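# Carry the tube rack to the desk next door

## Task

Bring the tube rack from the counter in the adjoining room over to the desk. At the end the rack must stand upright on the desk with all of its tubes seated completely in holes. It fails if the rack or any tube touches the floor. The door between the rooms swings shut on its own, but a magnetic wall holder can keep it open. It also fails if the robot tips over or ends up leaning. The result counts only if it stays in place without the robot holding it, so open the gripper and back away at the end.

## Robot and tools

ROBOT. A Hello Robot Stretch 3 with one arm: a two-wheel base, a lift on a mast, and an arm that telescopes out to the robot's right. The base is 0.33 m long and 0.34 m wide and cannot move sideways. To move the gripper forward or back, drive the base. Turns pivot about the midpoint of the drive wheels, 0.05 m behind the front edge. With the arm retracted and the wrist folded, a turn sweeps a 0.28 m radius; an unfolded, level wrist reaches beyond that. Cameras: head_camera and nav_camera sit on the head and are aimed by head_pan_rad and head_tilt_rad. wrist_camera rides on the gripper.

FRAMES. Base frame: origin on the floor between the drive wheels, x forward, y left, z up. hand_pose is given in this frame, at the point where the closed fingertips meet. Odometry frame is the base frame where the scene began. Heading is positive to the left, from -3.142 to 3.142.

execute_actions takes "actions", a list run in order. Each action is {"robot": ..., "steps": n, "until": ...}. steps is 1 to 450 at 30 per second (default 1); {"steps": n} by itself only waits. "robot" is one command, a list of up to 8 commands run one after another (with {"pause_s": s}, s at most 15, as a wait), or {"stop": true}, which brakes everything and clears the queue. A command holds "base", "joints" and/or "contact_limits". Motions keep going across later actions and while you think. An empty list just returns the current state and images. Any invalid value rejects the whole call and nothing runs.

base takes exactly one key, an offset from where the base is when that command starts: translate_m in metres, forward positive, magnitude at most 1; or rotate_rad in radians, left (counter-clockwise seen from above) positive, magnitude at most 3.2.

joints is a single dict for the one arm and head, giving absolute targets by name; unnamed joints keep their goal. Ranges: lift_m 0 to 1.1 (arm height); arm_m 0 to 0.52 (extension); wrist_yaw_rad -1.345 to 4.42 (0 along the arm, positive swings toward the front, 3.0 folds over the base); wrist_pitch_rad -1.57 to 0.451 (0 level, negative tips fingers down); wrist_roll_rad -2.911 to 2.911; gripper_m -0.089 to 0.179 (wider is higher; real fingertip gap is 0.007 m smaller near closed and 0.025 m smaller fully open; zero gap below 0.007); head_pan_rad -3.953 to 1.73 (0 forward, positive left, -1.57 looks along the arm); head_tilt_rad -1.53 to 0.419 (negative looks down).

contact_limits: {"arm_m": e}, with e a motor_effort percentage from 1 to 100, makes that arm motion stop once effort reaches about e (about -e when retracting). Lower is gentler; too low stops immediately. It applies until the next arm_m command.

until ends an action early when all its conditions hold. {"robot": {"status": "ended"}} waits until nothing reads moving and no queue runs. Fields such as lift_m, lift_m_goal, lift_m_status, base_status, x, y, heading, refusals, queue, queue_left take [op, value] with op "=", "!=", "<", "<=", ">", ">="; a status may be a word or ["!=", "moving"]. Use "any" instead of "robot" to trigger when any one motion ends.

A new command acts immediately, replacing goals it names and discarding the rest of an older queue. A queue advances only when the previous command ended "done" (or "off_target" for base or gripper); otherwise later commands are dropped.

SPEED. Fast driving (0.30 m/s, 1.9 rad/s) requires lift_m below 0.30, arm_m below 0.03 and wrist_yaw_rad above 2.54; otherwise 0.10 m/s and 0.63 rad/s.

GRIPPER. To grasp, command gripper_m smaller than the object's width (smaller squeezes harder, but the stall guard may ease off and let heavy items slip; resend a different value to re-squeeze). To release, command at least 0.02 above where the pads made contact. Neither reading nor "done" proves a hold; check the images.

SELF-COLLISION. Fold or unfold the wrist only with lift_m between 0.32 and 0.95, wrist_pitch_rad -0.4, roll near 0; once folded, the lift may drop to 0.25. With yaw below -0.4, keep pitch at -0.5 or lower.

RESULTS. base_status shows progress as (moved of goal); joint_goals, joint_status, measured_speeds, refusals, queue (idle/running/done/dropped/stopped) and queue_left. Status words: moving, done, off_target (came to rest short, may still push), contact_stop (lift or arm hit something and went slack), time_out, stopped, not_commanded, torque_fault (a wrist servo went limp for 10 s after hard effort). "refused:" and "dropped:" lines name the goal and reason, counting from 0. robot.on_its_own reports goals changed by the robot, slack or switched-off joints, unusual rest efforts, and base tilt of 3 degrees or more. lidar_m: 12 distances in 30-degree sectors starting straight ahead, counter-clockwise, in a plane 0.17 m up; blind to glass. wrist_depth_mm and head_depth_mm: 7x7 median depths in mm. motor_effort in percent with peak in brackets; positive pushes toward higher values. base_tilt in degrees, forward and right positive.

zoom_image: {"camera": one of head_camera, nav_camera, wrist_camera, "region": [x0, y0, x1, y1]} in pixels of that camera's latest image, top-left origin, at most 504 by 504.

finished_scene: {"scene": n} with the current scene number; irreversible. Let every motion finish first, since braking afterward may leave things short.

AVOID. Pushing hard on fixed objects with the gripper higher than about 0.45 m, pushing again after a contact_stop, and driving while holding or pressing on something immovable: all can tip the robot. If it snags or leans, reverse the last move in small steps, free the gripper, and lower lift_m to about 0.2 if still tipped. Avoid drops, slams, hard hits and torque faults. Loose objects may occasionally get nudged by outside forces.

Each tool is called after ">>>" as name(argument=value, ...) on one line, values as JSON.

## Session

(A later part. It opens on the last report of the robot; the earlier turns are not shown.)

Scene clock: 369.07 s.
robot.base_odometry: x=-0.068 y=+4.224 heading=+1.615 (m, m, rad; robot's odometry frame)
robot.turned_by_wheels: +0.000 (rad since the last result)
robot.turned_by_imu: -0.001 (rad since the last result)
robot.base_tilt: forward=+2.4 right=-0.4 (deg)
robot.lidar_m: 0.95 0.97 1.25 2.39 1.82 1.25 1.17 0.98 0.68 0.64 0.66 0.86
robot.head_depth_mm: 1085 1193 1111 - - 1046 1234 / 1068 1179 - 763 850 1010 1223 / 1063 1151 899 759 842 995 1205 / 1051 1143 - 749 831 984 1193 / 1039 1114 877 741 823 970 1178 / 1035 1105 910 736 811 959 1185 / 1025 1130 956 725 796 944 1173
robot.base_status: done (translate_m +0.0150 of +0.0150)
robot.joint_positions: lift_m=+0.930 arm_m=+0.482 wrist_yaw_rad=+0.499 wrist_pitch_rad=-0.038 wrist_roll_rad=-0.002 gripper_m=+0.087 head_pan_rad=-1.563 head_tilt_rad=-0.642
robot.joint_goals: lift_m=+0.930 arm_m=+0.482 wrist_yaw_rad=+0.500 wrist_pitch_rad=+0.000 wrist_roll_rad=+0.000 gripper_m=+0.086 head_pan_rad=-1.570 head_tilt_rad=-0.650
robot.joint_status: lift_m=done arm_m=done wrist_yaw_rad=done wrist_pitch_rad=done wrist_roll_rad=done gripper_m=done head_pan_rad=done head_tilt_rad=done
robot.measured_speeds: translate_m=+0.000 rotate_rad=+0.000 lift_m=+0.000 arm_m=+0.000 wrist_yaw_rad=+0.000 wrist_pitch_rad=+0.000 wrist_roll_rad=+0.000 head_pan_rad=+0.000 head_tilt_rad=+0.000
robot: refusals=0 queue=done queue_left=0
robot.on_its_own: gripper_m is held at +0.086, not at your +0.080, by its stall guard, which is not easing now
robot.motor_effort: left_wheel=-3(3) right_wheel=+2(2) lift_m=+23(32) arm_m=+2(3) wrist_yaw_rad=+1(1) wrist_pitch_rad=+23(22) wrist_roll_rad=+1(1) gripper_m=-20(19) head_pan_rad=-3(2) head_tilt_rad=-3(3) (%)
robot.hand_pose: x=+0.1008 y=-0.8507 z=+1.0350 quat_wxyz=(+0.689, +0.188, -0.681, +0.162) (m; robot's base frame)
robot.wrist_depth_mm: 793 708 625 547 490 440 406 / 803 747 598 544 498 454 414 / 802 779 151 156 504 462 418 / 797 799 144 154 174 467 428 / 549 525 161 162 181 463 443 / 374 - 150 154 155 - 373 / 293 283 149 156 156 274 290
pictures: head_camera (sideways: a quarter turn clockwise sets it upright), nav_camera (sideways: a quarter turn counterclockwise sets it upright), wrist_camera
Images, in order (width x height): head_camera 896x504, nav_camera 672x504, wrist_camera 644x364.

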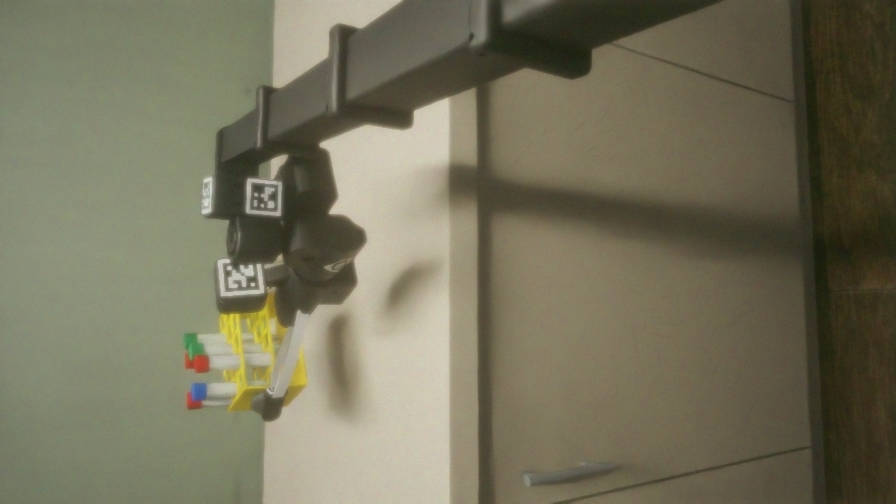

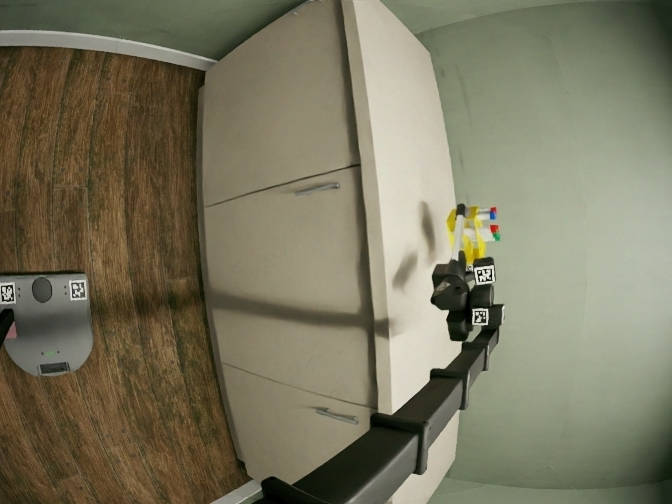

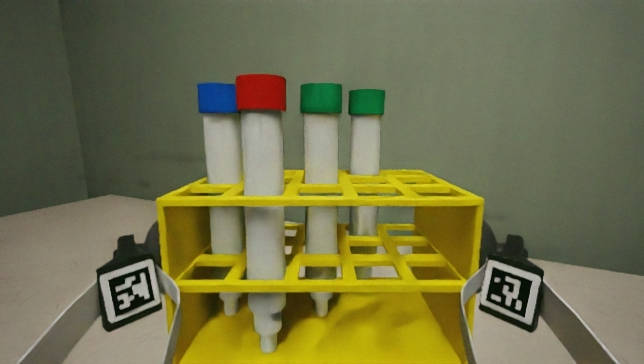

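>>> execute_actions(actions=[{"robot":[{"joints":{"lift_m":0.96}},{"joints":{"arm_m":0.0}},{"joints":{"wrist_yaw_rad":1.9,"head_pan_rad":0,"head_tilt_rad":-0.6},"base":{"rotate_rad":2.09}},{"base":{"translate_m":1.0}}],"steps":450,"until":{"robot":{"status":"ended"}}},{"steps":300,"until":{"robot":{"status":"ended"}}}])

Scene clock: 395.00 s.
robot.base_odometry: x=-0.913 y=+3.690 heading=-2.579 (m, m, rad; robot's odometry frame)
robot.turned_by_wheels: +2.090 (rad since the last result)
robot.turned_by_imu: +2.093 (rad since the last result)
robot.base_tilt: forward=+2.5 right=-0.7 (deg)
robot.lidar_m: 1.47 0.81 0.76 0.77 0.99 1.54 1.57 1.46 1.36 1.38 1.72 1.45
robot.head_depth_mm: 1169 1270 1391 1538 1642 291 1235 / 1207 1314 1431 1581 - - 1211 / 1244 1354 1494 1655 1847 - - / 1284 1406 1562 1746 1888 - - / 1355 1494 1659 1859 1892 1526 - / 1599 1781 1987 2185 1866 1500 1251 / 1678 1869 2080 2270 1852 1490 1245
robot.base_status: done (translate_m +1.0000 of +1.0000)
robot.joint_positions: lift_m=+0.960 arm_m=+0.000 wrist_yaw_rad=+1.899 wrist_pitch_rad=-0.037 wrist_roll_rad=-0.002 gripper_m=+0.087 head_pan_rad=-0.007 head_tilt_rad=-0.606
robot.joint_goals: lift_m=+0.960 arm_m=+0.000 wrist_yaw_rad=+1.900 wrist_pitch_rad=+0.000 wrist_roll_rad=+0.000 gripper_m=+0.086 head_pan_rad=+0.000 head_tilt_rad=-0.600
robot.joint_status: lift_m=done arm_m=done wrist_yaw_rad=done wrist_pitch_rad=done wrist_roll_rad=done gripper_m=done head_pan_rad=done head_tilt_rad=done
robot.measured_speeds: translate_m=+0.000 rotate_rad=+0.000 lift_m=+0.000 arm_m=+0.000 wrist_yaw_rad=+0.000 wrist_pitch_rad=+0.000 wrist_roll_rad=+0.000 head_pan_rad=+0.000 head_tilt_rad=+0.000
robot: refusals=0 queue=done queue_left=0
robot.on_its_own: gripper_m is held at +0.086, not at your +0.080, by its stall guard, which is not easing now
robot.motor_effort: left_wheel=-5(11) right_wheel=+2(5) lift_m=+31(32) arm_m=-2(3) wrist_yaw_rad=+1(5) wrist_pitch_rad=+23(23) wrist_roll_rad=+1(1) gripper_m=-20(20) head_pan_rad=+3(36) head_tilt_rad=+3(9) (%)
robot.hand_pose: x=+0.2203 y=-0.0631 z=+1.0650 quat_wxyz=(+0.423, +0.582, -0.400, +0.568) (m; robot's base frame)
robot.wrist_depth_mm: 609 712 - - - - 958 / 618 727 827 - - - - / 642 730 153 157 - - - / 639 749 148 154 174 - - / 653 713 161 162 181 - - / 656 - 150 155 155 - - / 649 788 149 155 156 - -
pictures: head_camera (sideways: a quarter turn clockwise sets it upright), nav_camera (sideways: a quarter turn counterclockwise sets it upright), wrist_camera
Images, in order (width x height): head_camera 896x504, nav_camera 672x504, wrist_camera 644x364.

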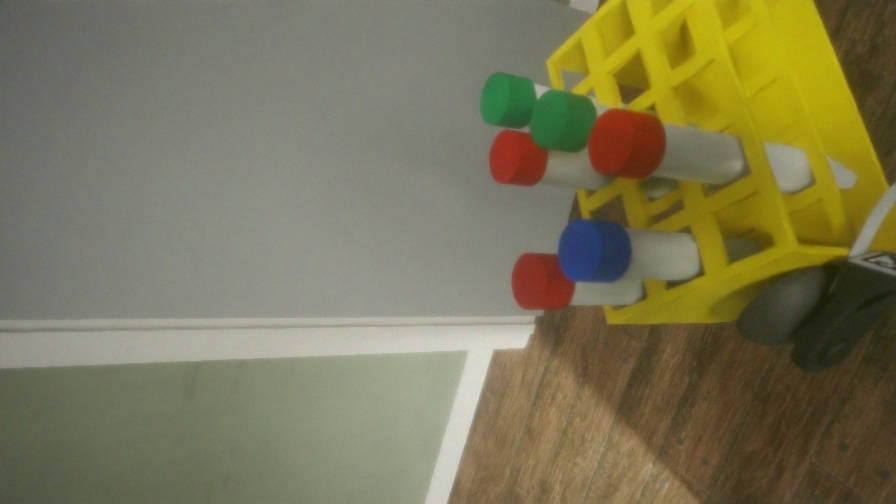

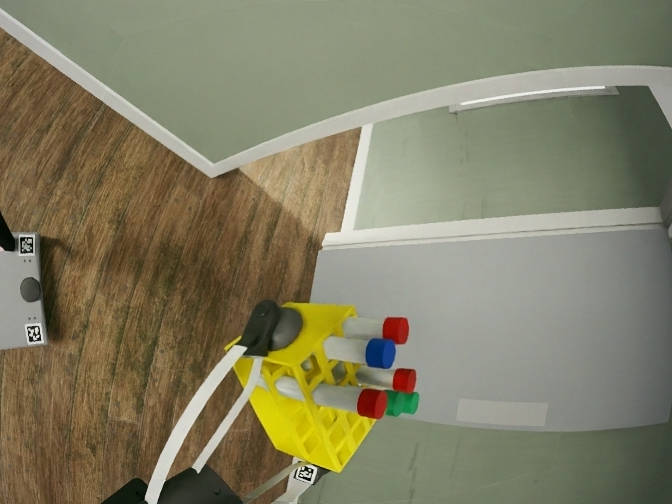

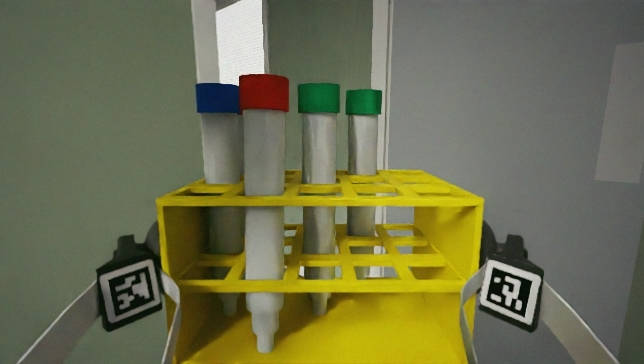

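>>> execute_actions(actions=[{"robot":[{"base":{"rotate_rad":-0.52}},{"base":{"translate_m":1.0}},{"base":{"rotate_rad":1.57}}],"steps":450,"until":{"robot":{"status":"ended"}}}])

Scene clock: 414.57 s.
robot.base_odometry: x=-1.912 y=+3.647 heading=-1.849 (m, m, rad; robot's odometry frame)
robot.turned_by_wheels: +0.730 (rad since the last result)
robot.turned_by_imu: +0.731 (rad since the last result)
robot.base_tilt: forward=+2.6 right=-2.3 (deg)
robot.lidar_m: 0.70 3.47 0.93 1.36 2.54 1.64 1.30 1.28 0.79 0.62 0.48 0.50
robot.head_depth_mm: 522 549 581 616 621 291 751 / 588 625 665 706 - - 907 / 675 722 775 840 957 - - / 1211 989 1022 1059 - - - / 1528 1689 1890 2141 1886 1516 - / 2042 2336 2786 2447 1861 1494 1245 / 2872 3167 3355 2464 1854 1485 1241
robot.base_status: moving (rotate_rad +1.2498 of +1.5700)
robot.joint_positions: lift_m=+0.960 arm_m=+0.000 wrist_yaw_rad=+1.899 wrist_pitch_rad=-0.037 wrist_roll_rad=-0.002 gripper_m=+0.087 head_pan_rad=-0.007 head_tilt_rad=-0.606
robot.joint_goals: lift_m=+0.960 arm_m=+0.000 wrist_yaw_rad=+1.900 wrist_pitch_rad=+0.000 wrist_roll_rad=+0.000 gripper_m=+0.086 head_pan_rad=+0.000 head_tilt_rad=-0.600
robot.joint_status: lift_m=done arm_m=done wrist_yaw_rad=done wrist_pitch_rad=done wrist_roll_rad=done gripper_m=done head_pan_rad=done head_tilt_rad=done
robot.measured_speeds: translate_m=+0.000 rotate_rad=+0.634 lift_m=+0.000 arm_m=+0.000 wrist_yaw_rad=+0.000 wrist_pitch_rad=+0.000 wrist_roll_rad=+0.000 head_pan_rad=+0.000 head_tilt_rad=+0.000
robot: refusals=0 queue=running queue_left=0
robot.on_its_own: gripper_m is held at +0.086, not at your +0.080, by its stall guard, which is not easing now
robot.motor_effort: left_wheel=-6(11) right_wheel=+4(5) lift_m=+31(32) arm_m=-2(2) wrist_yaw_rad=+1(1) wrist_pitch_rad=+22(22) wrist_roll_rad=+1(1) gripper_m=-20(19) head_pan_rad=+2(2) head_tilt_rad=+2(3) (%)
robot.hand_pose: x=+0.2203 y=-0.0631 z=+1.0650 quat_wxyz=(+0.423, +0.582, -0.400, +0.568) (m; robot's base frame)
robot.wrist_depth_mm: 710 - - - - 470 340 / 734 - - - 750 473 341 / 731 - 153 157 719 471 345 / 768 - 148 155 175 453 343 / 787 863 161 164 180 410 348 / 805 - 149 154 154 - 348 / 861 - 149 155 155 487 332
pictures: head_camera (sideways: a quarter turn clockwise sets it upright), nav_camera (sideways: a quarter turn counterclockwise sets it upright), wrist_camera
Images, in order (width x height): head_camera 896x504, nav_camera 672x504, wrist_camera 644x364.

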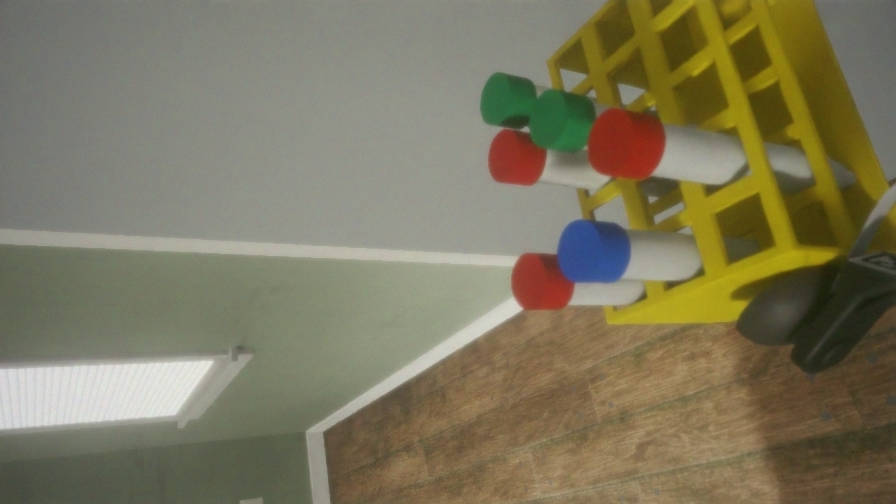

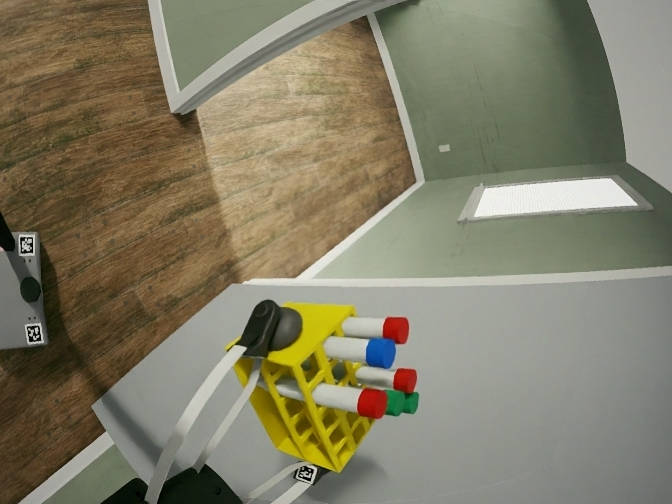

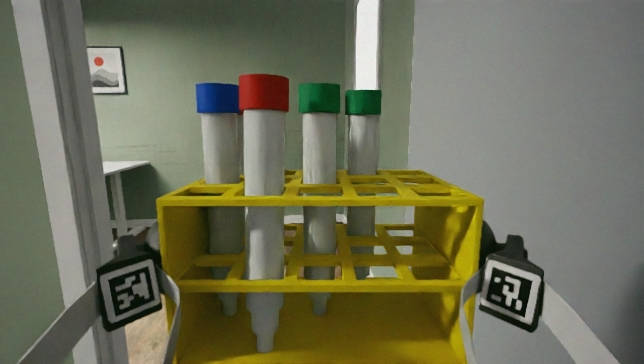

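>>> execute_actions(actions=[{"steps":60,"until":{"robot":{"status":"ended"}}}])

Scene clock: 415.73 s.
robot.base_odometry: x=-1.912 y=+3.647 heading=-1.529 (m, m, rad; robot's odometry frame)
robot.turned_by_wheels: +0.320 (rad since the last result)
robot.turned_by_imu: +0.321 (rad since the last result)
robot.base_tilt: forward=+2.4 right=-0.4 (deg)
robot.lidar_m: 1.80 0.93 1.10 2.47 2.01 1.37 1.28 0.96 0.66 0.47 0.48 0.59
robot.head_depth_mm: 1318 1326 985 907 856 291 961 / 1707 1746 1774 1786 - - 1184 / 2480 2521 2580 2413 1968 - - / 3004 3359 3480 2527 - - - / 2943 3269 3477 2502 1873 1529 - / 2924 3273 3430 2446 1864 1515 1256 / 2890 3182 3375 2452 1860 1492 1247
robot.base_status: done (rotate_rad +1.5698 of +1.5700)
robot.joint_positions: lift_m=+0.960 arm_m=+0.000 wrist_yaw_rad=+1.899 wrist_pitch_rad=-0.037 wrist_roll_rad=-0.002 gripper_m=+0.087 head_pan_rad=-0.007 head_tilt_rad=-0.606
robot.joint_goals: lift_m=+0.960 arm_m=+0.000 wrist_yaw_rad=+1.900 wrist_pitch_rad=+0.000 wrist_roll_rad=+0.000 gripper_m=+0.086 head_pan_rad=+0.000 head_tilt_rad=-0.600
robot.joint_status: lift_m=done arm_m=done wrist_yaw_rad=done wrist_pitch_rad=done wrist_roll_rad=done gripper_m=done head_pan_rad=done head_tilt_rad=done
robot.measured_speeds: translate_m=+0.000 rotate_rad=+0.000 lift_m=+0.000 arm_m=+0.000 wrist_yaw_rad=+0.000 wrist_pitch_rad=+0.000 wrist_roll_rad=+0.000 head_pan_rad=+0.000 head_tilt_rad=+0.000
robot: refusals=0 queue=done queue_left=0
robot.on_its_own: gripper_m is held at +0.086, not at your +0.080, by its stall guard, which is not easing now
robot.motor_effort: left_wheel=-5(6) right_wheel=+3(4) lift_m=+32(31) arm_m=-2(2) wrist_yaw_rad=+1(1) wrist_pitch_rad=+22(22) wrist_roll_rad=+1(1) gripper_m=-20(20) head_pan_rad=+3(3) head_tilt_rad=+2(2) (%)
robot.hand_pose: x=+0.2202 y=-0.0631 z=+1.0650 quat_wxyz=(+0.423, +0.582, -0.400, +0.568) (m; robot's base frame)
robot.wrist_depth_mm: 903 858 - - - - 533 / 930 884 826 - - - 525 / - 913 154 157 - - 523 / - 926 148 155 175 - 526 / - 980 161 163 181 672 525 / - - 150 154 155 - 511 / - - 149 156 156 - 482
pictures: head_camera (sideways: a quarter turn clockwise sets it upright), nav_camera (sideways: a quarter turn counterclockwise sets it upright), wrist_camera
Images, in order (width x height): head_camera 896x504, nav_camera 672x504, wrist_camera 644x364.

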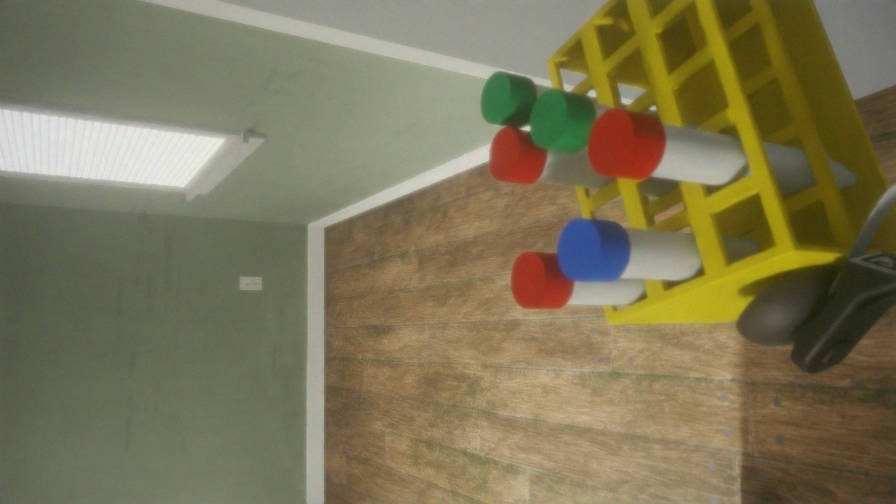

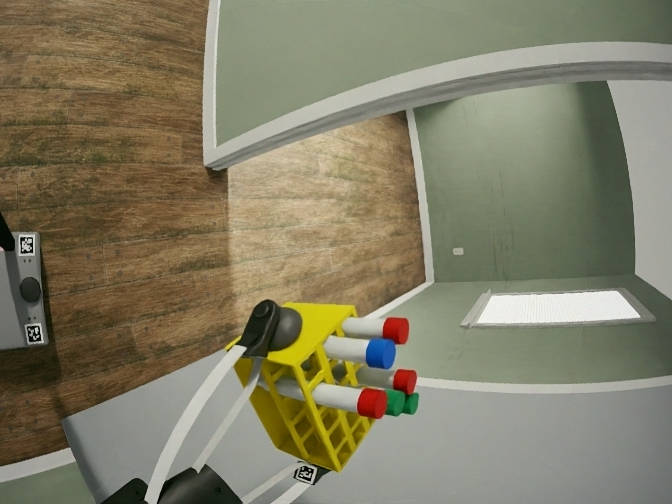

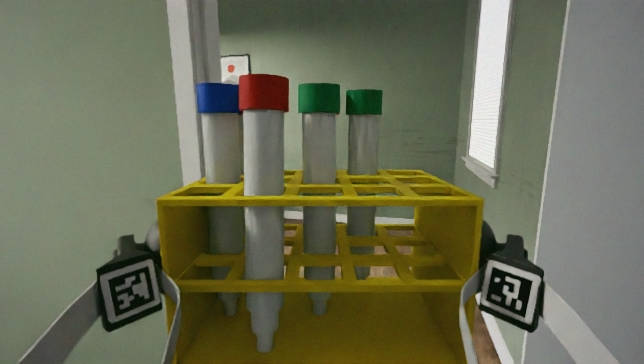

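>>> execute_actions(actions=[{"robot":{"base":{"translate_m":0.6}},"steps":300,"until":{"robot":{"status":"ended"}}}])

Scene clock: 425.87 s.
robot.base_odometry: x=-1.887 y=+3.048 heading=-1.529 (m, m, rad; robot's odometry frame)
robot.turned_by_wheels: +0.000 (rad since the last result)
robot.turned_by_imu: +0.000 (rad since the last result)
robot.base_tilt: forward=+2.4 right=-0.7 (deg)
robot.lidar_m: 1.66 2.91 0.53 0.73 2.62 2.00 1.88 0.65 0.42 0.38 0.38 0.53
robot.head_depth_mm: 1184 1213 1231 1243 1141 291 1197 / 1578 1582 1592 1641 - - 1214 / 2322 2366 2408 2326 1964 - - / 2477 2764 3043 2498 - - - / 2462 2726 2982 2499 1879 1528 - / 2423 2660 2952 2466 1856 1502 1253 / 2402 2668 2915 2417 1823 1495 1254
robot.base_status: done (translate_m +0.6000 of +0.6000)
robot.joint_positions: lift_m=+0.960 arm_m=+0.000 wrist_yaw_rad=+1.899 wrist_pitch_rad=-0.037 wrist_roll_rad=-0.002 gripper_m=+0.087 head_pan_rad=-0.007 head_tilt_rad=-0.606
robot.joint_goals: lift_m=+0.960 arm_m=+0.000 wrist_yaw_rad=+1.900 wrist_pitch_rad=+0.000 wrist_roll_rad=+0.000 gripper_m=+0.086 head_pan_rad=+0.000 head_tilt_rad=-0.600
robot.joint_status: lift_m=done arm_m=done wrist_yaw_rad=done wrist_pitch_rad=done wrist_roll_rad=done gripper_m=done head_pan_rad=done head_tilt_rad=done
robot.measured_speeds: translate_m=+0.000 rotate_rad=+0.000 lift_m=+0.000 arm_m=+0.000 wrist_yaw_rad=+0.000 wrist_pitch_rad=+0.000 wrist_roll_rad=+0.000 head_pan_rad=+0.000 head_tilt_rad=+0.000
robot: refusals=0 queue=done queue_left=0
robot.on_its_own: gripper_m is held at +0.086, not at your +0.080, by its stall guard, which is not easing now
robot.motor_effort: left_wheel=-5(6) right_wheel=+3(6) lift_m=+32(32) arm_m=-2(1) wrist_yaw_rad=+2(2) wrist_pitch_rad=+22(22) wrist_roll_rad=+1(1) gripper_m=-19(20) head_pan_rad=+4(3) head_tilt_rad=+2(3) (%)
robot.hand_pose: x=+0.2202 y=-0.0631 z=+1.0650 quat_wxyz=(+0.423, +0.582, -0.400, +0.568) (m; robot's base frame)
robot.wrist_depth_mm: - - - - - - 803 / - - - - - - 783 / - - 154 157 - - 761 / - - 148 155 174 - 746 / - - 160 163 181 - 744 / - - 150 155 154 - 751 / - - 148 156 156 - 691
pictures: head_camera (sideways: a quarter turn clockwise sets it upright), nav_camera (sideways: a quarter turn counterclockwise sets it upright), wrist_camera
Images, in order (width x height): head_camera 896x504, nav_camera 672x504, wrist_camera 644x364.

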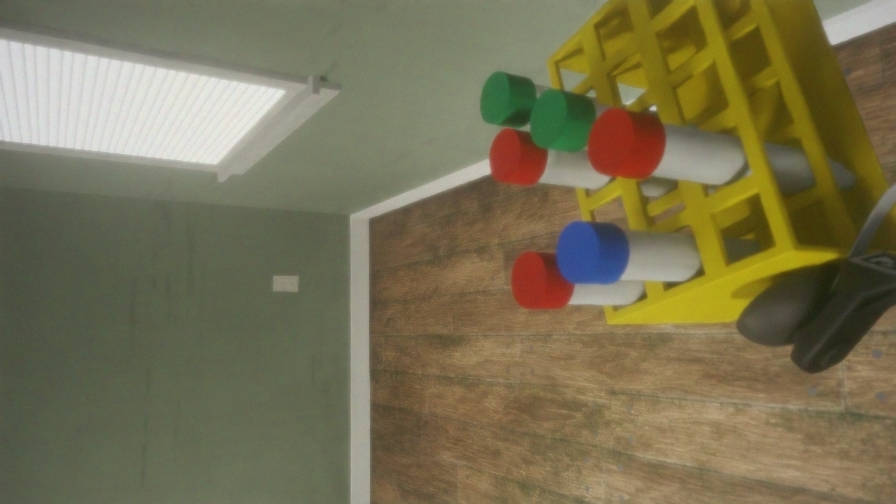

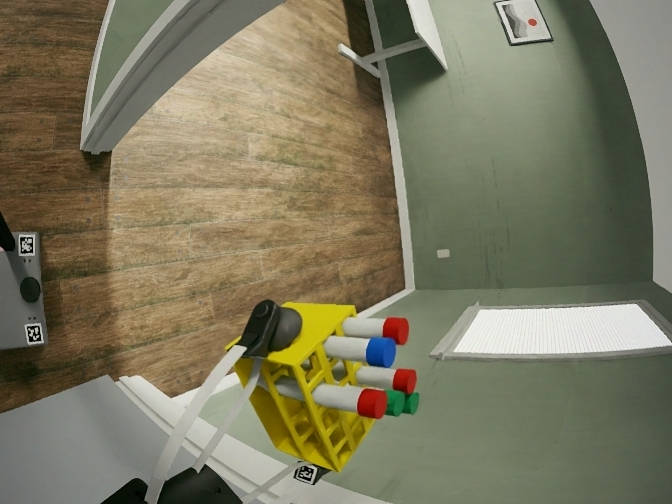

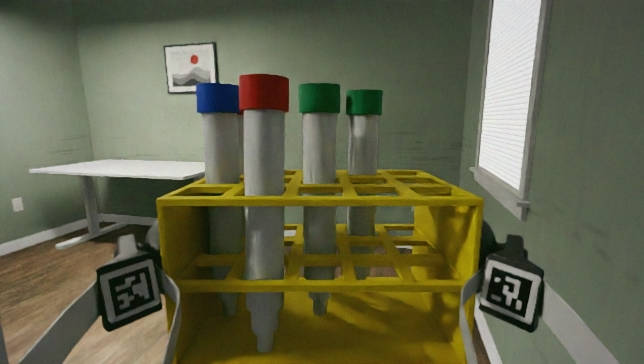

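>>> execute_actions(actions=[{"robot":[{"base":{"rotate_rad":0.17}},{"base":{"translate_m":1.0}},{"base":{"translate_m":0.6}},{"base":{"rotate_rad":1.57}}],"steps":450,"until":{"robot":{"status":"ended"}}},{"steps":300,"until":{"robot":{"status":"ended"}}}])

Scene clock: 451.23 s.
robot.base_odometry: x=-1.550 y=+1.484 heading=+0.211 (m, m, rad; robot's odometry frame)
robot.turned_by_wheels: +1.740 (rad since the last result)
robot.turned_by_imu: +1.744 (rad since the last result)
robot.base_tilt: forward=+2.5 right=-0.4 (deg)
robot.lidar_m: 3.05 1.61 1.25 1.51 0.92 0.71 0.70 0.74 1.08 1.30 1.39 1.68
robot.head_depth_mm: 2587 2777 2198 2578 2003 290 1230 / 2616 2791 3182 2691 - - 1213 / 2590 2835 3141 2564 1974 - - / 2618 2889 3160 2505 - - - / 2618 2903 3177 2484 1905 1523 - / 2667 2984 3184 2454 1875 1494 1257 / 2668 2892 3136 2447 1849 1506 1251
robot.base_status: done (rotate_rad +1.5698 of +1.5700)
robot.joint_positions: lift_m=+0.960 arm_m=+0.000 wrist_yaw_rad=+1.899 wrist_pitch_rad=-0.037 wrist_roll_rad=-0.002 gripper_m=+0.087 head_pan_rad=-0.007 head_tilt_rad=-0.606
robot.joint_goals: lift_m=+0.960 arm_m=+0.000 wrist_yaw_rad=+1.900 wrist_pitch_rad=+0.000 wrist_roll_rad=+0.000 gripper_m=+0.086 head_pan_rad=+0.000 head_tilt_rad=-0.600
robot.joint_status: lift_m=done arm_m=done wrist_yaw_rad=done wrist_pitch_rad=done wrist_roll_rad=done gripper_m=done head_pan_rad=done head_tilt_rad=done
robot.measured_speeds: translate_m=+0.000 rotate_rad=+0.000 lift_m=+0.000 arm_m=+0.000 wrist_yaw_rad=+0.000 wrist_pitch_rad=+0.000 wrist_roll_rad=+0.000 head_pan_rad=+0.000 head_tilt_rad=+0.000
robot: refusals=0 queue=done queue_left=0
robot.on_its_own: gripper_m is held at +0.086, not at your +0.080, by its stall guard, which is not easing now
robot.motor_effort: left_wheel=-4(10) right_wheel=+3(6) lift_m=+32(32) arm_m=-2(1) wrist_yaw_rad=+1(1) wrist_pitch_rad=+22(22) wrist_roll_rad=+1(1) gripper_m=-20(20) head_pan_rad=+3(3) head_tilt_rad=+2(2) (%)
robot.hand_pose: x=+0.2202 y=-0.0631 z=+1.0650 quat_wxyz=(+0.423, +0.582, -0.400, +0.568) (m; robot's base frame)
robot.wrist_depth_mm: - - - - - - - / - - - - - - - / - - 151 158 - - - / - - 148 155 174 - - / - - 160 162 180 - - / - - 150 154 154 - - / - - 149 155 156 - -
pictures: head_camera (sideways: a quarter turn clockwise sets it upright), nav_camera (sideways: a quarter turn counterclockwise sets it upright), wrist_camera
Images, in order (width x height): head_camera 896x504, nav_camera 672x504, wrist_camera 644x364.

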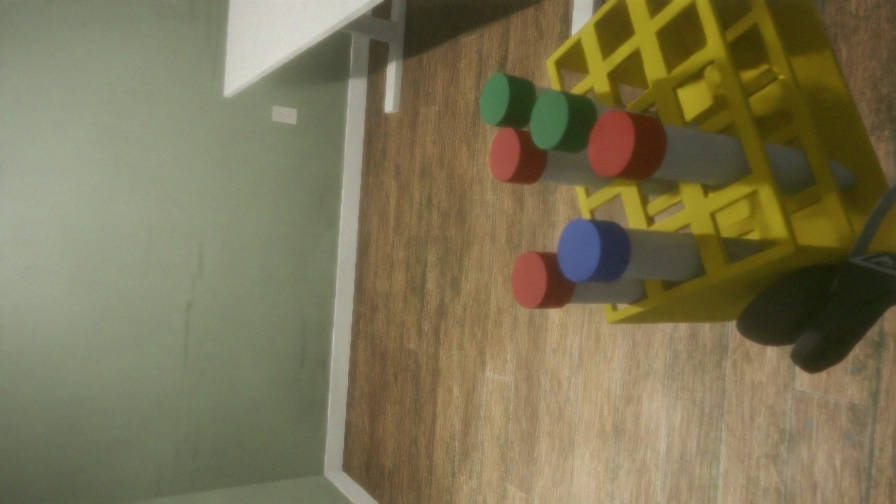

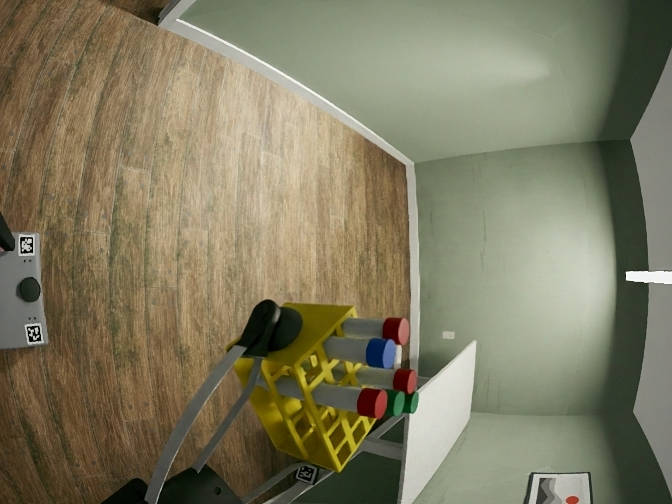

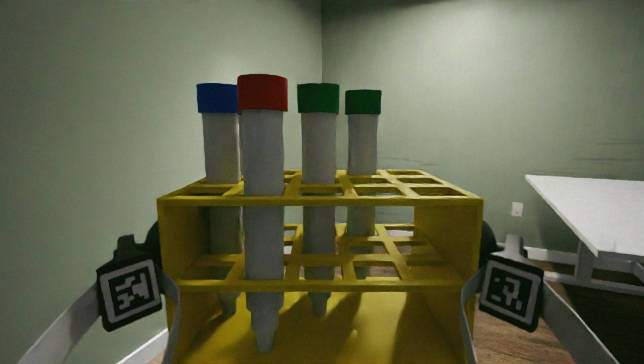

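>>> execute_actions(actions=[{"robot":[{"base":{"translate_m":1.0},"joints":{"head_pan_rad":-1.57,"head_tilt_rad":-0.75}},{"base":{"translate_m":0.45},"joints":{"wrist_yaw_rad":0.0}}],"steps":450,"until":{"robot":{"status":"ended"}}},{"steps":100,"until":{"robot":{"status":"ended"}}}])

Scene clock: 470.73 s.
robot.base_odometry: x=-0.132 y=+1.787 heading=+0.211 (m, m, rad; robot's odometry frame)
robot.turned_by_wheels: +0.000 (rad since the last result)
robot.turned_by_imu: +0.000 (rad since the last result)
robot.base_tilt: forward=+2.6 right=-0.4 (deg)
robot.lidar_m: 1.63 1.44 1.12 1.10 1.17 2.17 2.13 1.87 1.45 0.97 1.52 1.59
robot.head_depth_mm: 1185 1321 1491 1670 - - - / 1191 1337 1459 1766 - - - / 1200 1318 411 - - - 1139 / 1208 1321 381 - - - 1145 / 1212 1345 394 831 1626 1382 1181 / 1229 1388 1179 889 1633 1363 1179 / 1240 1402 1161 912 1621 1356 1169
robot.base_status: done (translate_m +0.4500 of +0.4500)
robot.joint_positions: lift_m=+0.960 arm_m=+0.000 wrist_yaw_rad=+0.002 wrist_pitch_rad=-0.037 wrist_roll_rad=-0.002 gripper_m=+0.087 head_pan_rad=-1.563 head_tilt_rad=-0.741
robot.joint_goals: lift_m=+0.960 arm_m=+0.000 wrist_yaw_rad=+0.000 wrist_pitch_rad=+0.000 wrist_roll_rad=+0.000 gripper_m=+0.086 head_pan_rad=-1.570 head_tilt_rad=-0.750
robot.joint_status: lift_m=done arm_m=done wrist_yaw_rad=done wrist_pitch_rad=done wrist_roll_rad=done gripper_m=done head_pan_rad=done head_tilt_rad=done
robot.measured_speeds: translate_m=+0.000 rotate_rad=+0.000 lift_m=+0.000 arm_m=+0.000 wrist_yaw_rad=+0.000 wrist_pitch_rad=+0.000 wrist_roll_rad=+0.000 head_pan_rad=+0.000 head_tilt_rad=+0.000
robot: refusals=0 queue=done queue_left=0
robot.on_its_own: gripper_m is held at +0.086, not at your +0.080, by its stall guard, which is not easing now
robot.motor_effort: left_wheel=-4(6) right_wheel=+2(5) lift_m=+31(32) arm_m=-2(2) wrist_yaw_rad=-2(0) wrist_pitch_rad=+23(22) wrist_roll_rad=+1(1) gripper_m=-19(21) head_pan_rad=-3(36) head_tilt_rad=-3(14) (%)
robot.hand_pose: x=-0.0209 y=-0.4004 z=+1.0650 quat_wxyz=(+0.708, +0.014, -0.706, -0.013) (m; robot's base frame)
robot.wrist_depth_mm: - - - - - - - / - - - - - - - / - - 151 158 - - - / - - 144 155 174 - - / - - 161 162 181 - - / 815 - 149 154 154 - - / 617 609 149 156 156 - -
pictures: head_camera (sideways: a quarter turn clockwise sets it upright), nav_camera (sideways: a quarter turn counterclockwise sets it upright), wrist_camera
Images, in order (width x height): head_camera 896x504, nav_camera 672x504, wrist_camera 644x364.

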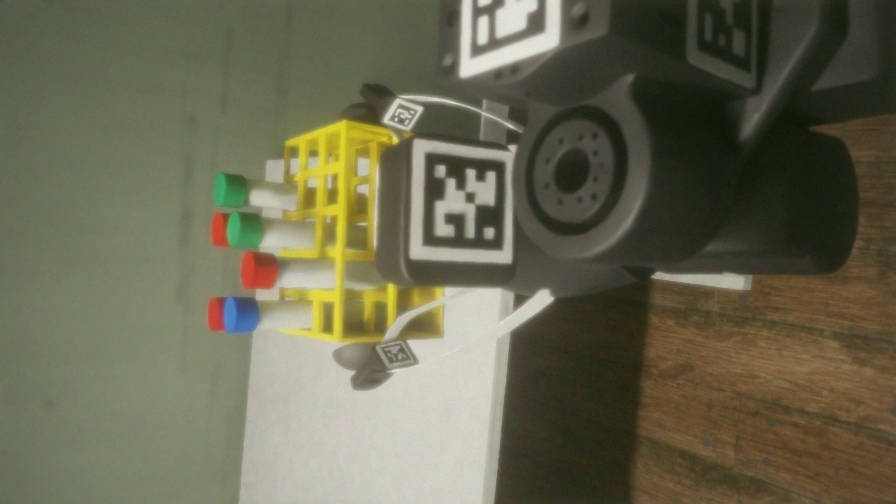

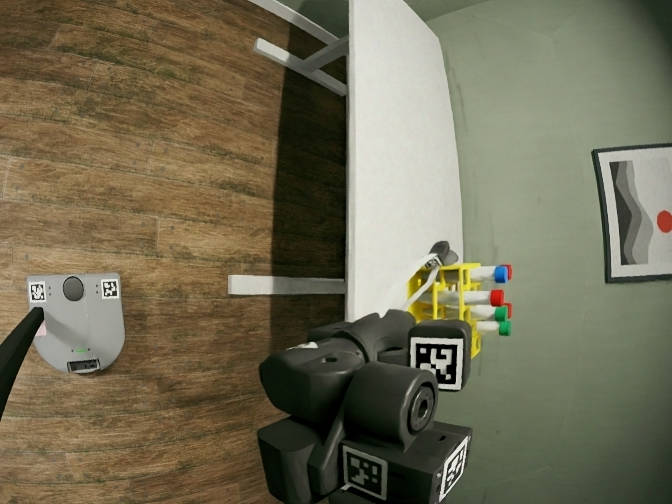

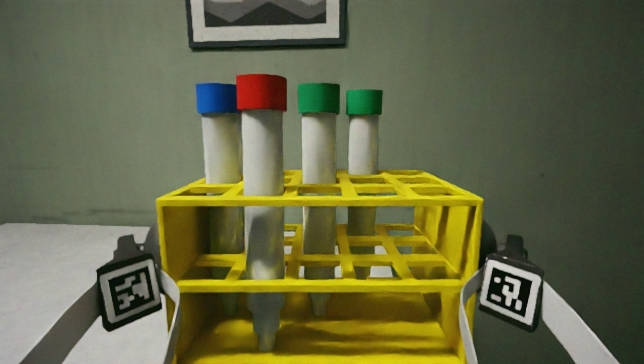

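>>> execute_actions(actions=[{"robot":[{"base":{"rotate_rad":-0.5}},{"base":{"translate_m":0.55}},{"base":{"rotate_rad":0.5}},{"joints":{"arm_m":0.4}}],"steps":450,"until":{"robot":{"status":"ended"}}}])

Scene clock: 488.10 s.
robot.base_odometry: x=+0.395 y=+1.631 heading=+0.211 (m, m, rad; robot's odometry frame)
robot.turned_by_wheels: +0.000 (rad since the last result)
robot.turned_by_imu: -0.003 (rad since the last result)
robot.base_tilt: forward=+2.3 right=-0.6 (deg)
robot.lidar_m: 1.13 1.20 1.34 1.32 1.40 2.04 2.63 1.58 0.87 1.21 1.07 1.15
robot.head_depth_mm: 994 1083 - 896 740 1289 1191 / 999 - 1202 920 741 1333 1195 / 998 - 1187 914 728 1335 1203 / 989 - 1148 906 726 1323 1187 / 1022 1155 1184 897 721 1350 1180 / 1035 1159 1166 888 718 1333 1183 / 1044 1174 1156 878 713 1359 1170
robot.base_status: done (rotate_rad +0.4998 of +0.5000)
robot.joint_positions: lift_m=+0.960 arm_m=+0.400 wrist_yaw_rad=+0.001 wrist_pitch_rad=-0.036 wrist_roll_rad=-0.002 gripper_m=+0.087 head_pan_rad=-1.563 head_tilt_rad=-0.741
robot.joint_goals: lift_m=+0.960 arm_m=+0.400 wrist_yaw_rad=+0.000 wrist_pitch_rad=+0.000 wrist_roll_rad=+0.000 gripper_m=+0.086 head_pan_rad=-1.570 head_tilt_rad=-0.750
robot.joint_status: lift_m=done arm_m=done wrist_yaw_rad=done wrist_pitch_rad=done wrist_roll_rad=done gripper_m=done head_pan_rad=done head_tilt_rad=done
robot.measured_speeds: translate_m=+0.000 rotate_rad=+0.000 lift_m=+0.000 arm_m=+0.000 wrist_yaw_rad=+0.000 wrist_pitch_rad=+0.000 wrist_roll_rad=+0.000 head_pan_rad=+0.000 head_tilt_rad=+0.000
robot: refusals=0 queue=done queue_left=0
robot.on_its_own: gripper_m is held at +0.086, not at your +0.080, by its stall guard, which is not easing now
robot.motor_effort: left_wheel=-4(11) right_wheel=+3(5) lift_m=+31(32) arm_m=+3(3) wrist_yaw_rad=-1(1) wrist_pitch_rad=+22(22) wrist_roll_rad=+1(1) gripper_m=-20(20) head_pan_rad=-3(3) head_tilt_rad=-3(4) (%)
robot.hand_pose: x=-0.0213 y=-0.7999 z=+1.0651 quat_wxyz=(+0.708, +0.013, -0.706, -0.013) (m; robot's base frame)
robot.wrist_depth_mm: 567 545 539 526 510 497 482 / 579 565 542 528 524 512 492 / 590 584 152 157 538 521 506 / 621 600 148 154 174 537 522 / 645 611 160 163 180 547 541 / 645 - 150 155 154 - 564 / 614 603 149 156 156 583 565
pictures: head_camera (sideways: a quarter turn clockwise sets it upright), nav_camera (sideways: a quarter turn counterclockwise sets it upright), wrist_camera
Images, in order (width x height): head_camera 896x504, nav_camera 672x504, wrist_camera 644x364.

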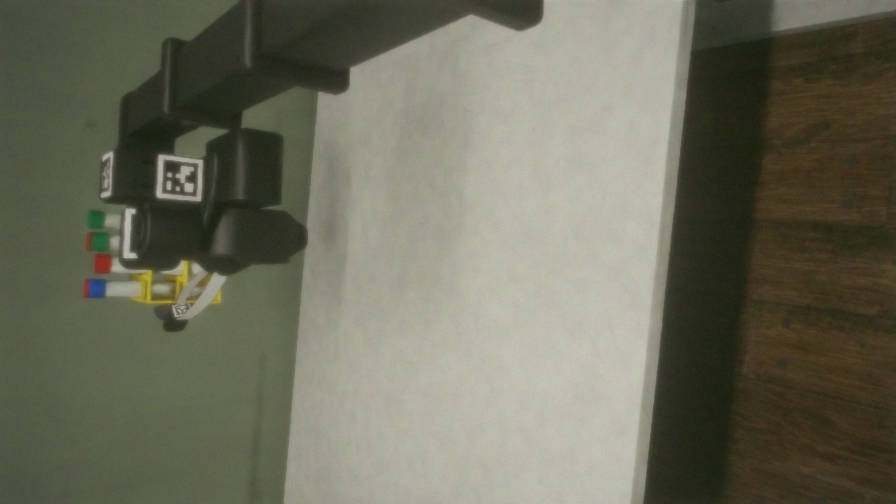

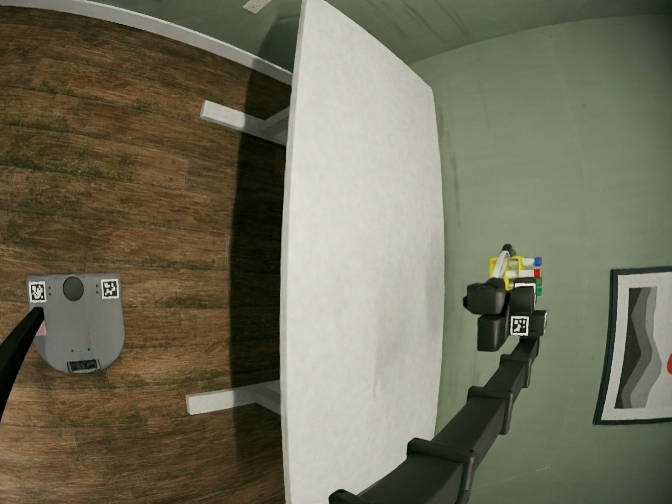

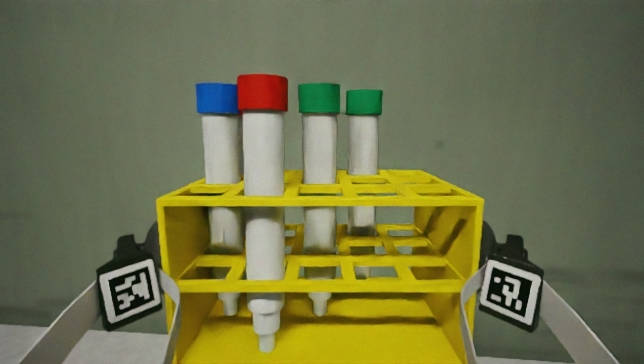

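>>> execute_actions(actions=[{"robot":{"joints":{"lift_m":0.72,"head_tilt_rad":-0.6}},"steps":300,"until":{"robot":{"status":"ended"}}}])

Scene clock: 497.37 s.
robot.base_odometry: x=+0.395 y=+1.631 heading=+0.211 (m, m, rad; robot's odometry frame)
robot.turned_by_wheels: +0.000 (rad since the last result)
robot.turned_by_imu: -0.002 (rad since the last result)
robot.base_tilt: forward=+2.3 right=-0.5 (deg)
robot.lidar_m: 1.13 1.20 1.34 1.32 1.41 2.03 2.63 1.58 0.88 1.21 1.07 1.15
robot.head_depth_mm: 980 1081 1193 1143 855 683 1206 / 988 1081 1202 1131 879 - - / 995 1090 1213 1184 - 675 1238 / 1005 1102 1220 888 782 672 1239 / 1012 1111 1234 1050 831 666 1268 / 1019 1122 1237 1083 823 661 1249 / 1024 1132 1254 1077 817 677 1245
robot.base_status: done (rotate_rad +0.4998 of +0.5000)
robot.joint_positions: lift_m=+0.720 arm_m=+0.400 wrist_yaw_rad=+0.001 wrist_pitch_rad=-0.036 wrist_roll_rad=-0.002 gripper_m=+0.087 head_pan_rad=-1.563 head_tilt_rad=-0.606
robot.joint_goals: lift_m=+0.720 arm_m=+0.400 wrist_yaw_rad=+0.000 wrist_pitch_rad=+0.000 wrist_roll_rad=+0.000 gripper_m=+0.086 head_pan_rad=-1.570 head_tilt_rad=-0.600
robot.joint_status: lift_m=done arm_m=done wrist_yaw_rad=done wrist_pitch_rad=done wrist_roll_rad=done gripper_m=done head_pan_rad=done head_tilt_rad=done
robot.measured_speeds: translate_m=+0.000 rotate_rad=+0.000 lift_m=+0.000 arm_m=+0.000 wrist_yaw_rad=+0.000 wrist_pitch_rad=+0.000 wrist_roll_rad=+0.000 head_pan_rad=+0.000 head_tilt_rad=+0.000
robot: refusals=0 queue=done queue_left=0
robot.on_its_own: gripper_m is held at +0.086, not at your +0.080, by its stall guard, which is not easing now
robot.motor_effort: left_wheel=-4(4) right_wheel=+3(3) lift_m=+23(32) arm_m=+3(3) wrist_yaw_rad=+0(1) wrist_pitch_rad=+22(22) wrist_roll_rad=+1(1) gripper_m=-19(20) head_pan_rad=-3(3) head_tilt_rad=+3(12) (%)
robot.hand_pose: x=-0.0213 y=-0.7999 z=+0.8255 quat_wxyz=(+0.708, +0.013, -0.706, -0.013) (m; robot's base frame)
robot.wrist_depth_mm: 567 539 537 519 507 494 481 / 585 563 543 531 521 511 492 / 601 585 152 157 527 520 508 / 618 603 136 154 174 541 521 / 491 474 160 163 182 492 485 / 341 - 150 155 154 - 341 / 268 255 149 155 155 248 260
pictures: head_camera (sideways: a quarter turn clockwise sets it upright), nav_camera (sideways: a quarter turn counterclockwise sets it upright), wrist_camera
Images, in order (width x height): head_camera 896x504, nav_camera 672x504, wrist_camera 644x364.

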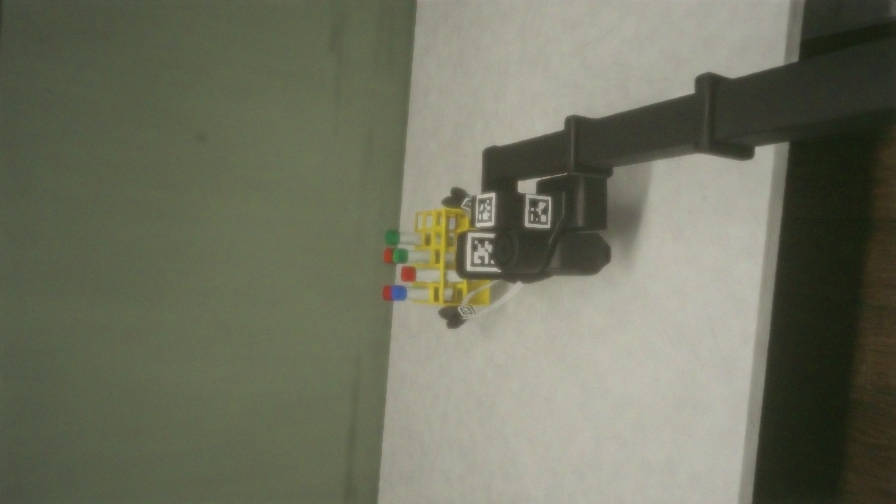

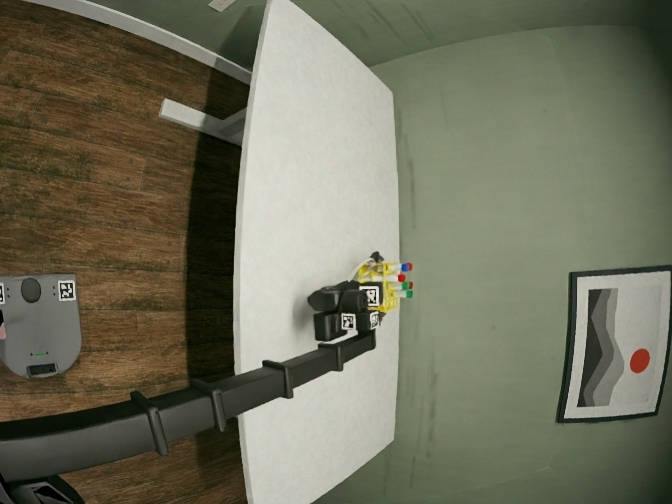

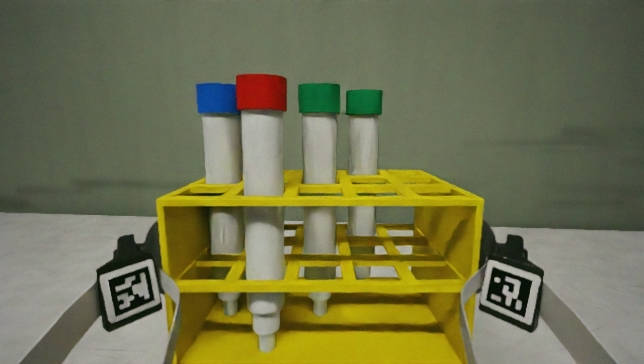

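>>> execute_actions(actions=[{"robot":[{"joints":{"lift_m":0.775}},{"joints":{"wrist_pitch_rad":-0.4}},{"joints":{"lift_m":0.75}}],"steps":300,"until":{"robot":{"status":"ended"}}}])

Scene clock: 504.63 s.
robot.base_odometry: x=+0.395 y=+1.631 heading=+0.211 (m, m, rad; robot's odometry frame)
robot.turned_by_wheels: +0.000 (rad since the last result)
robot.turned_by_imu: -0.002 (rad since the last result)
robot.base_tilt: forward=+2.4 right=-0.4 (deg)
robot.lidar_m: 1.13 1.21 1.34 1.32 1.40 2.04 2.63 1.58 0.87 1.21 1.07 1.15
robot.head_depth_mm: 980 1072 1191 1142 854 684 1201 / 986 1081 1202 1131 879 - 1249 / 995 1093 1211 1208 784 677 1242 / 1002 1107 1216 1168 782 671 1240 / 1012 1111 1234 1095 827 665 1266 / 1019 1124 1244 1095 822 664 1254 / 1029 1132 1253 1079 815 678 1243
robot.base_status: done (rotate_rad +0.4998 of +0.5000)
robot.joint_positions: lift_m=+0.750 arm_m=+0.400 wrist_yaw_rad=+0.001 wrist_pitch_rad=-0.413 wrist_roll_rad=-0.002 gripper_m=+0.087 head_pan_rad=-1.563 head_tilt_rad=-0.606
robot.joint_goals: lift_m=+0.750 arm_m=+0.400 wrist_yaw_rad=+0.000 wrist_pitch_rad=-0.400 wrist_roll_rad=+0.000 gripper_m=+0.086 head_pan_rad=-1.570 head_tilt_rad=-0.600
robot.joint_status: lift_m=done arm_m=done wrist_yaw_rad=done wrist_pitch_rad=done wrist_roll_rad=done gripper_m=done head_pan_rad=done head_tilt_rad=done
robot.measured_speeds: translate_m=+0.000 rotate_rad=+0.000 lift_m=+0.000 arm_m=+0.000 wrist_yaw_rad=+0.000 wrist_pitch_rad=+0.000 wrist_roll_rad=+0.000 head_pan_rad=+0.000 head_tilt_rad=+0.000
robot: refusals=0 queue=done queue_left=0
robot.on_its_own: gripper_m is held at +0.086, not at your +0.080, by its stall guard, which is not easing now
robot.motor_effort: left_wheel=-4(4) right_wheel=+3(3) lift_m=+21(33) arm_m=+2(3) wrist_yaw_rad=-1(0) wrist_pitch_rad=+8(24) wrist_roll_rad=+1(1) gripper_m=-19(20) head_pan_rad=-2(3) head_tilt_rad=+2(2) (%)
robot.hand_pose: x=-0.0214 y=-0.7698 z=+0.7641 quat_wxyz=(+0.693, +0.145, -0.691, -0.145) (m; robot's base frame)
robot.wrist_depth_mm: 550 529 518 501 491 476 468 / 572 561 139 520 516 512 502 / 407 411 144 173 405 408 406 / 306 306 127 151 158 305 303 / 242 234 154 163 183 237 243 / 204 - 148 173 164 - 203 / 174 174 151 154 153 169 173
pictures: head_camera (sideways: a quarter turn clockwise sets it upright), nav_camera (sideways: a quarter turn counterclockwise sets it upright), wrist_camera
Images, in order (width x height): head_camera 896x504, nav_camera 672x504, wrist_camera 644x364.

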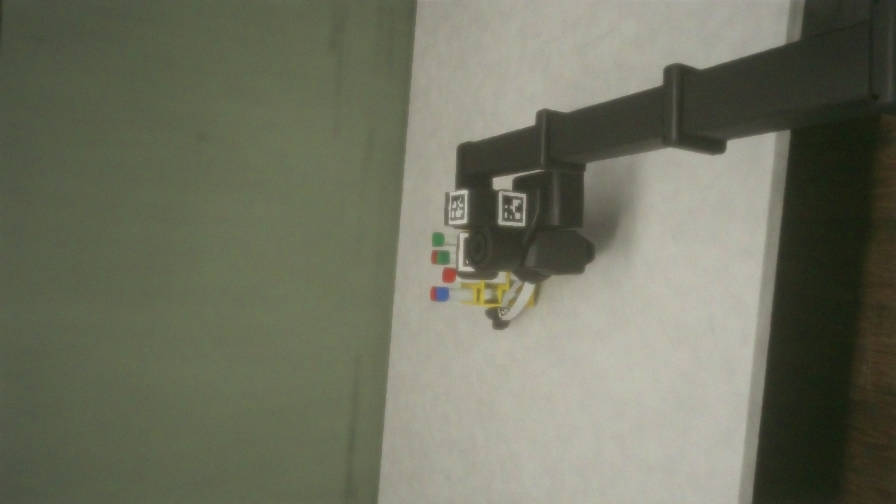

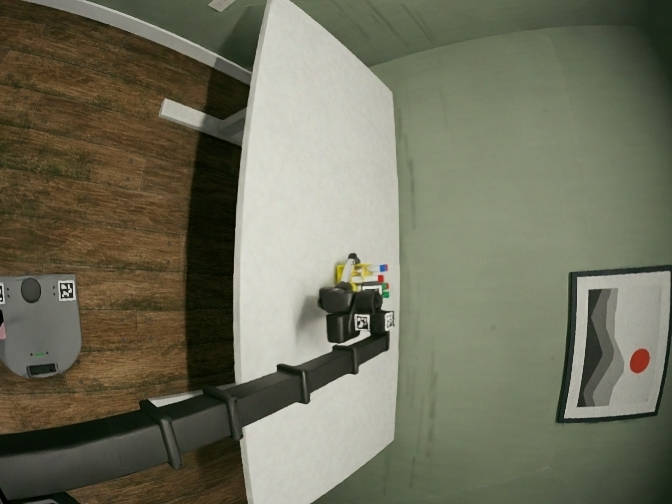

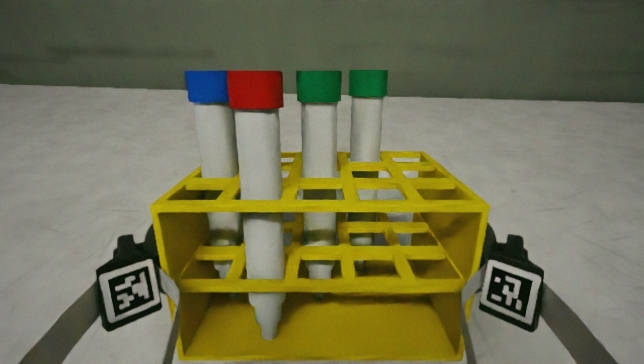

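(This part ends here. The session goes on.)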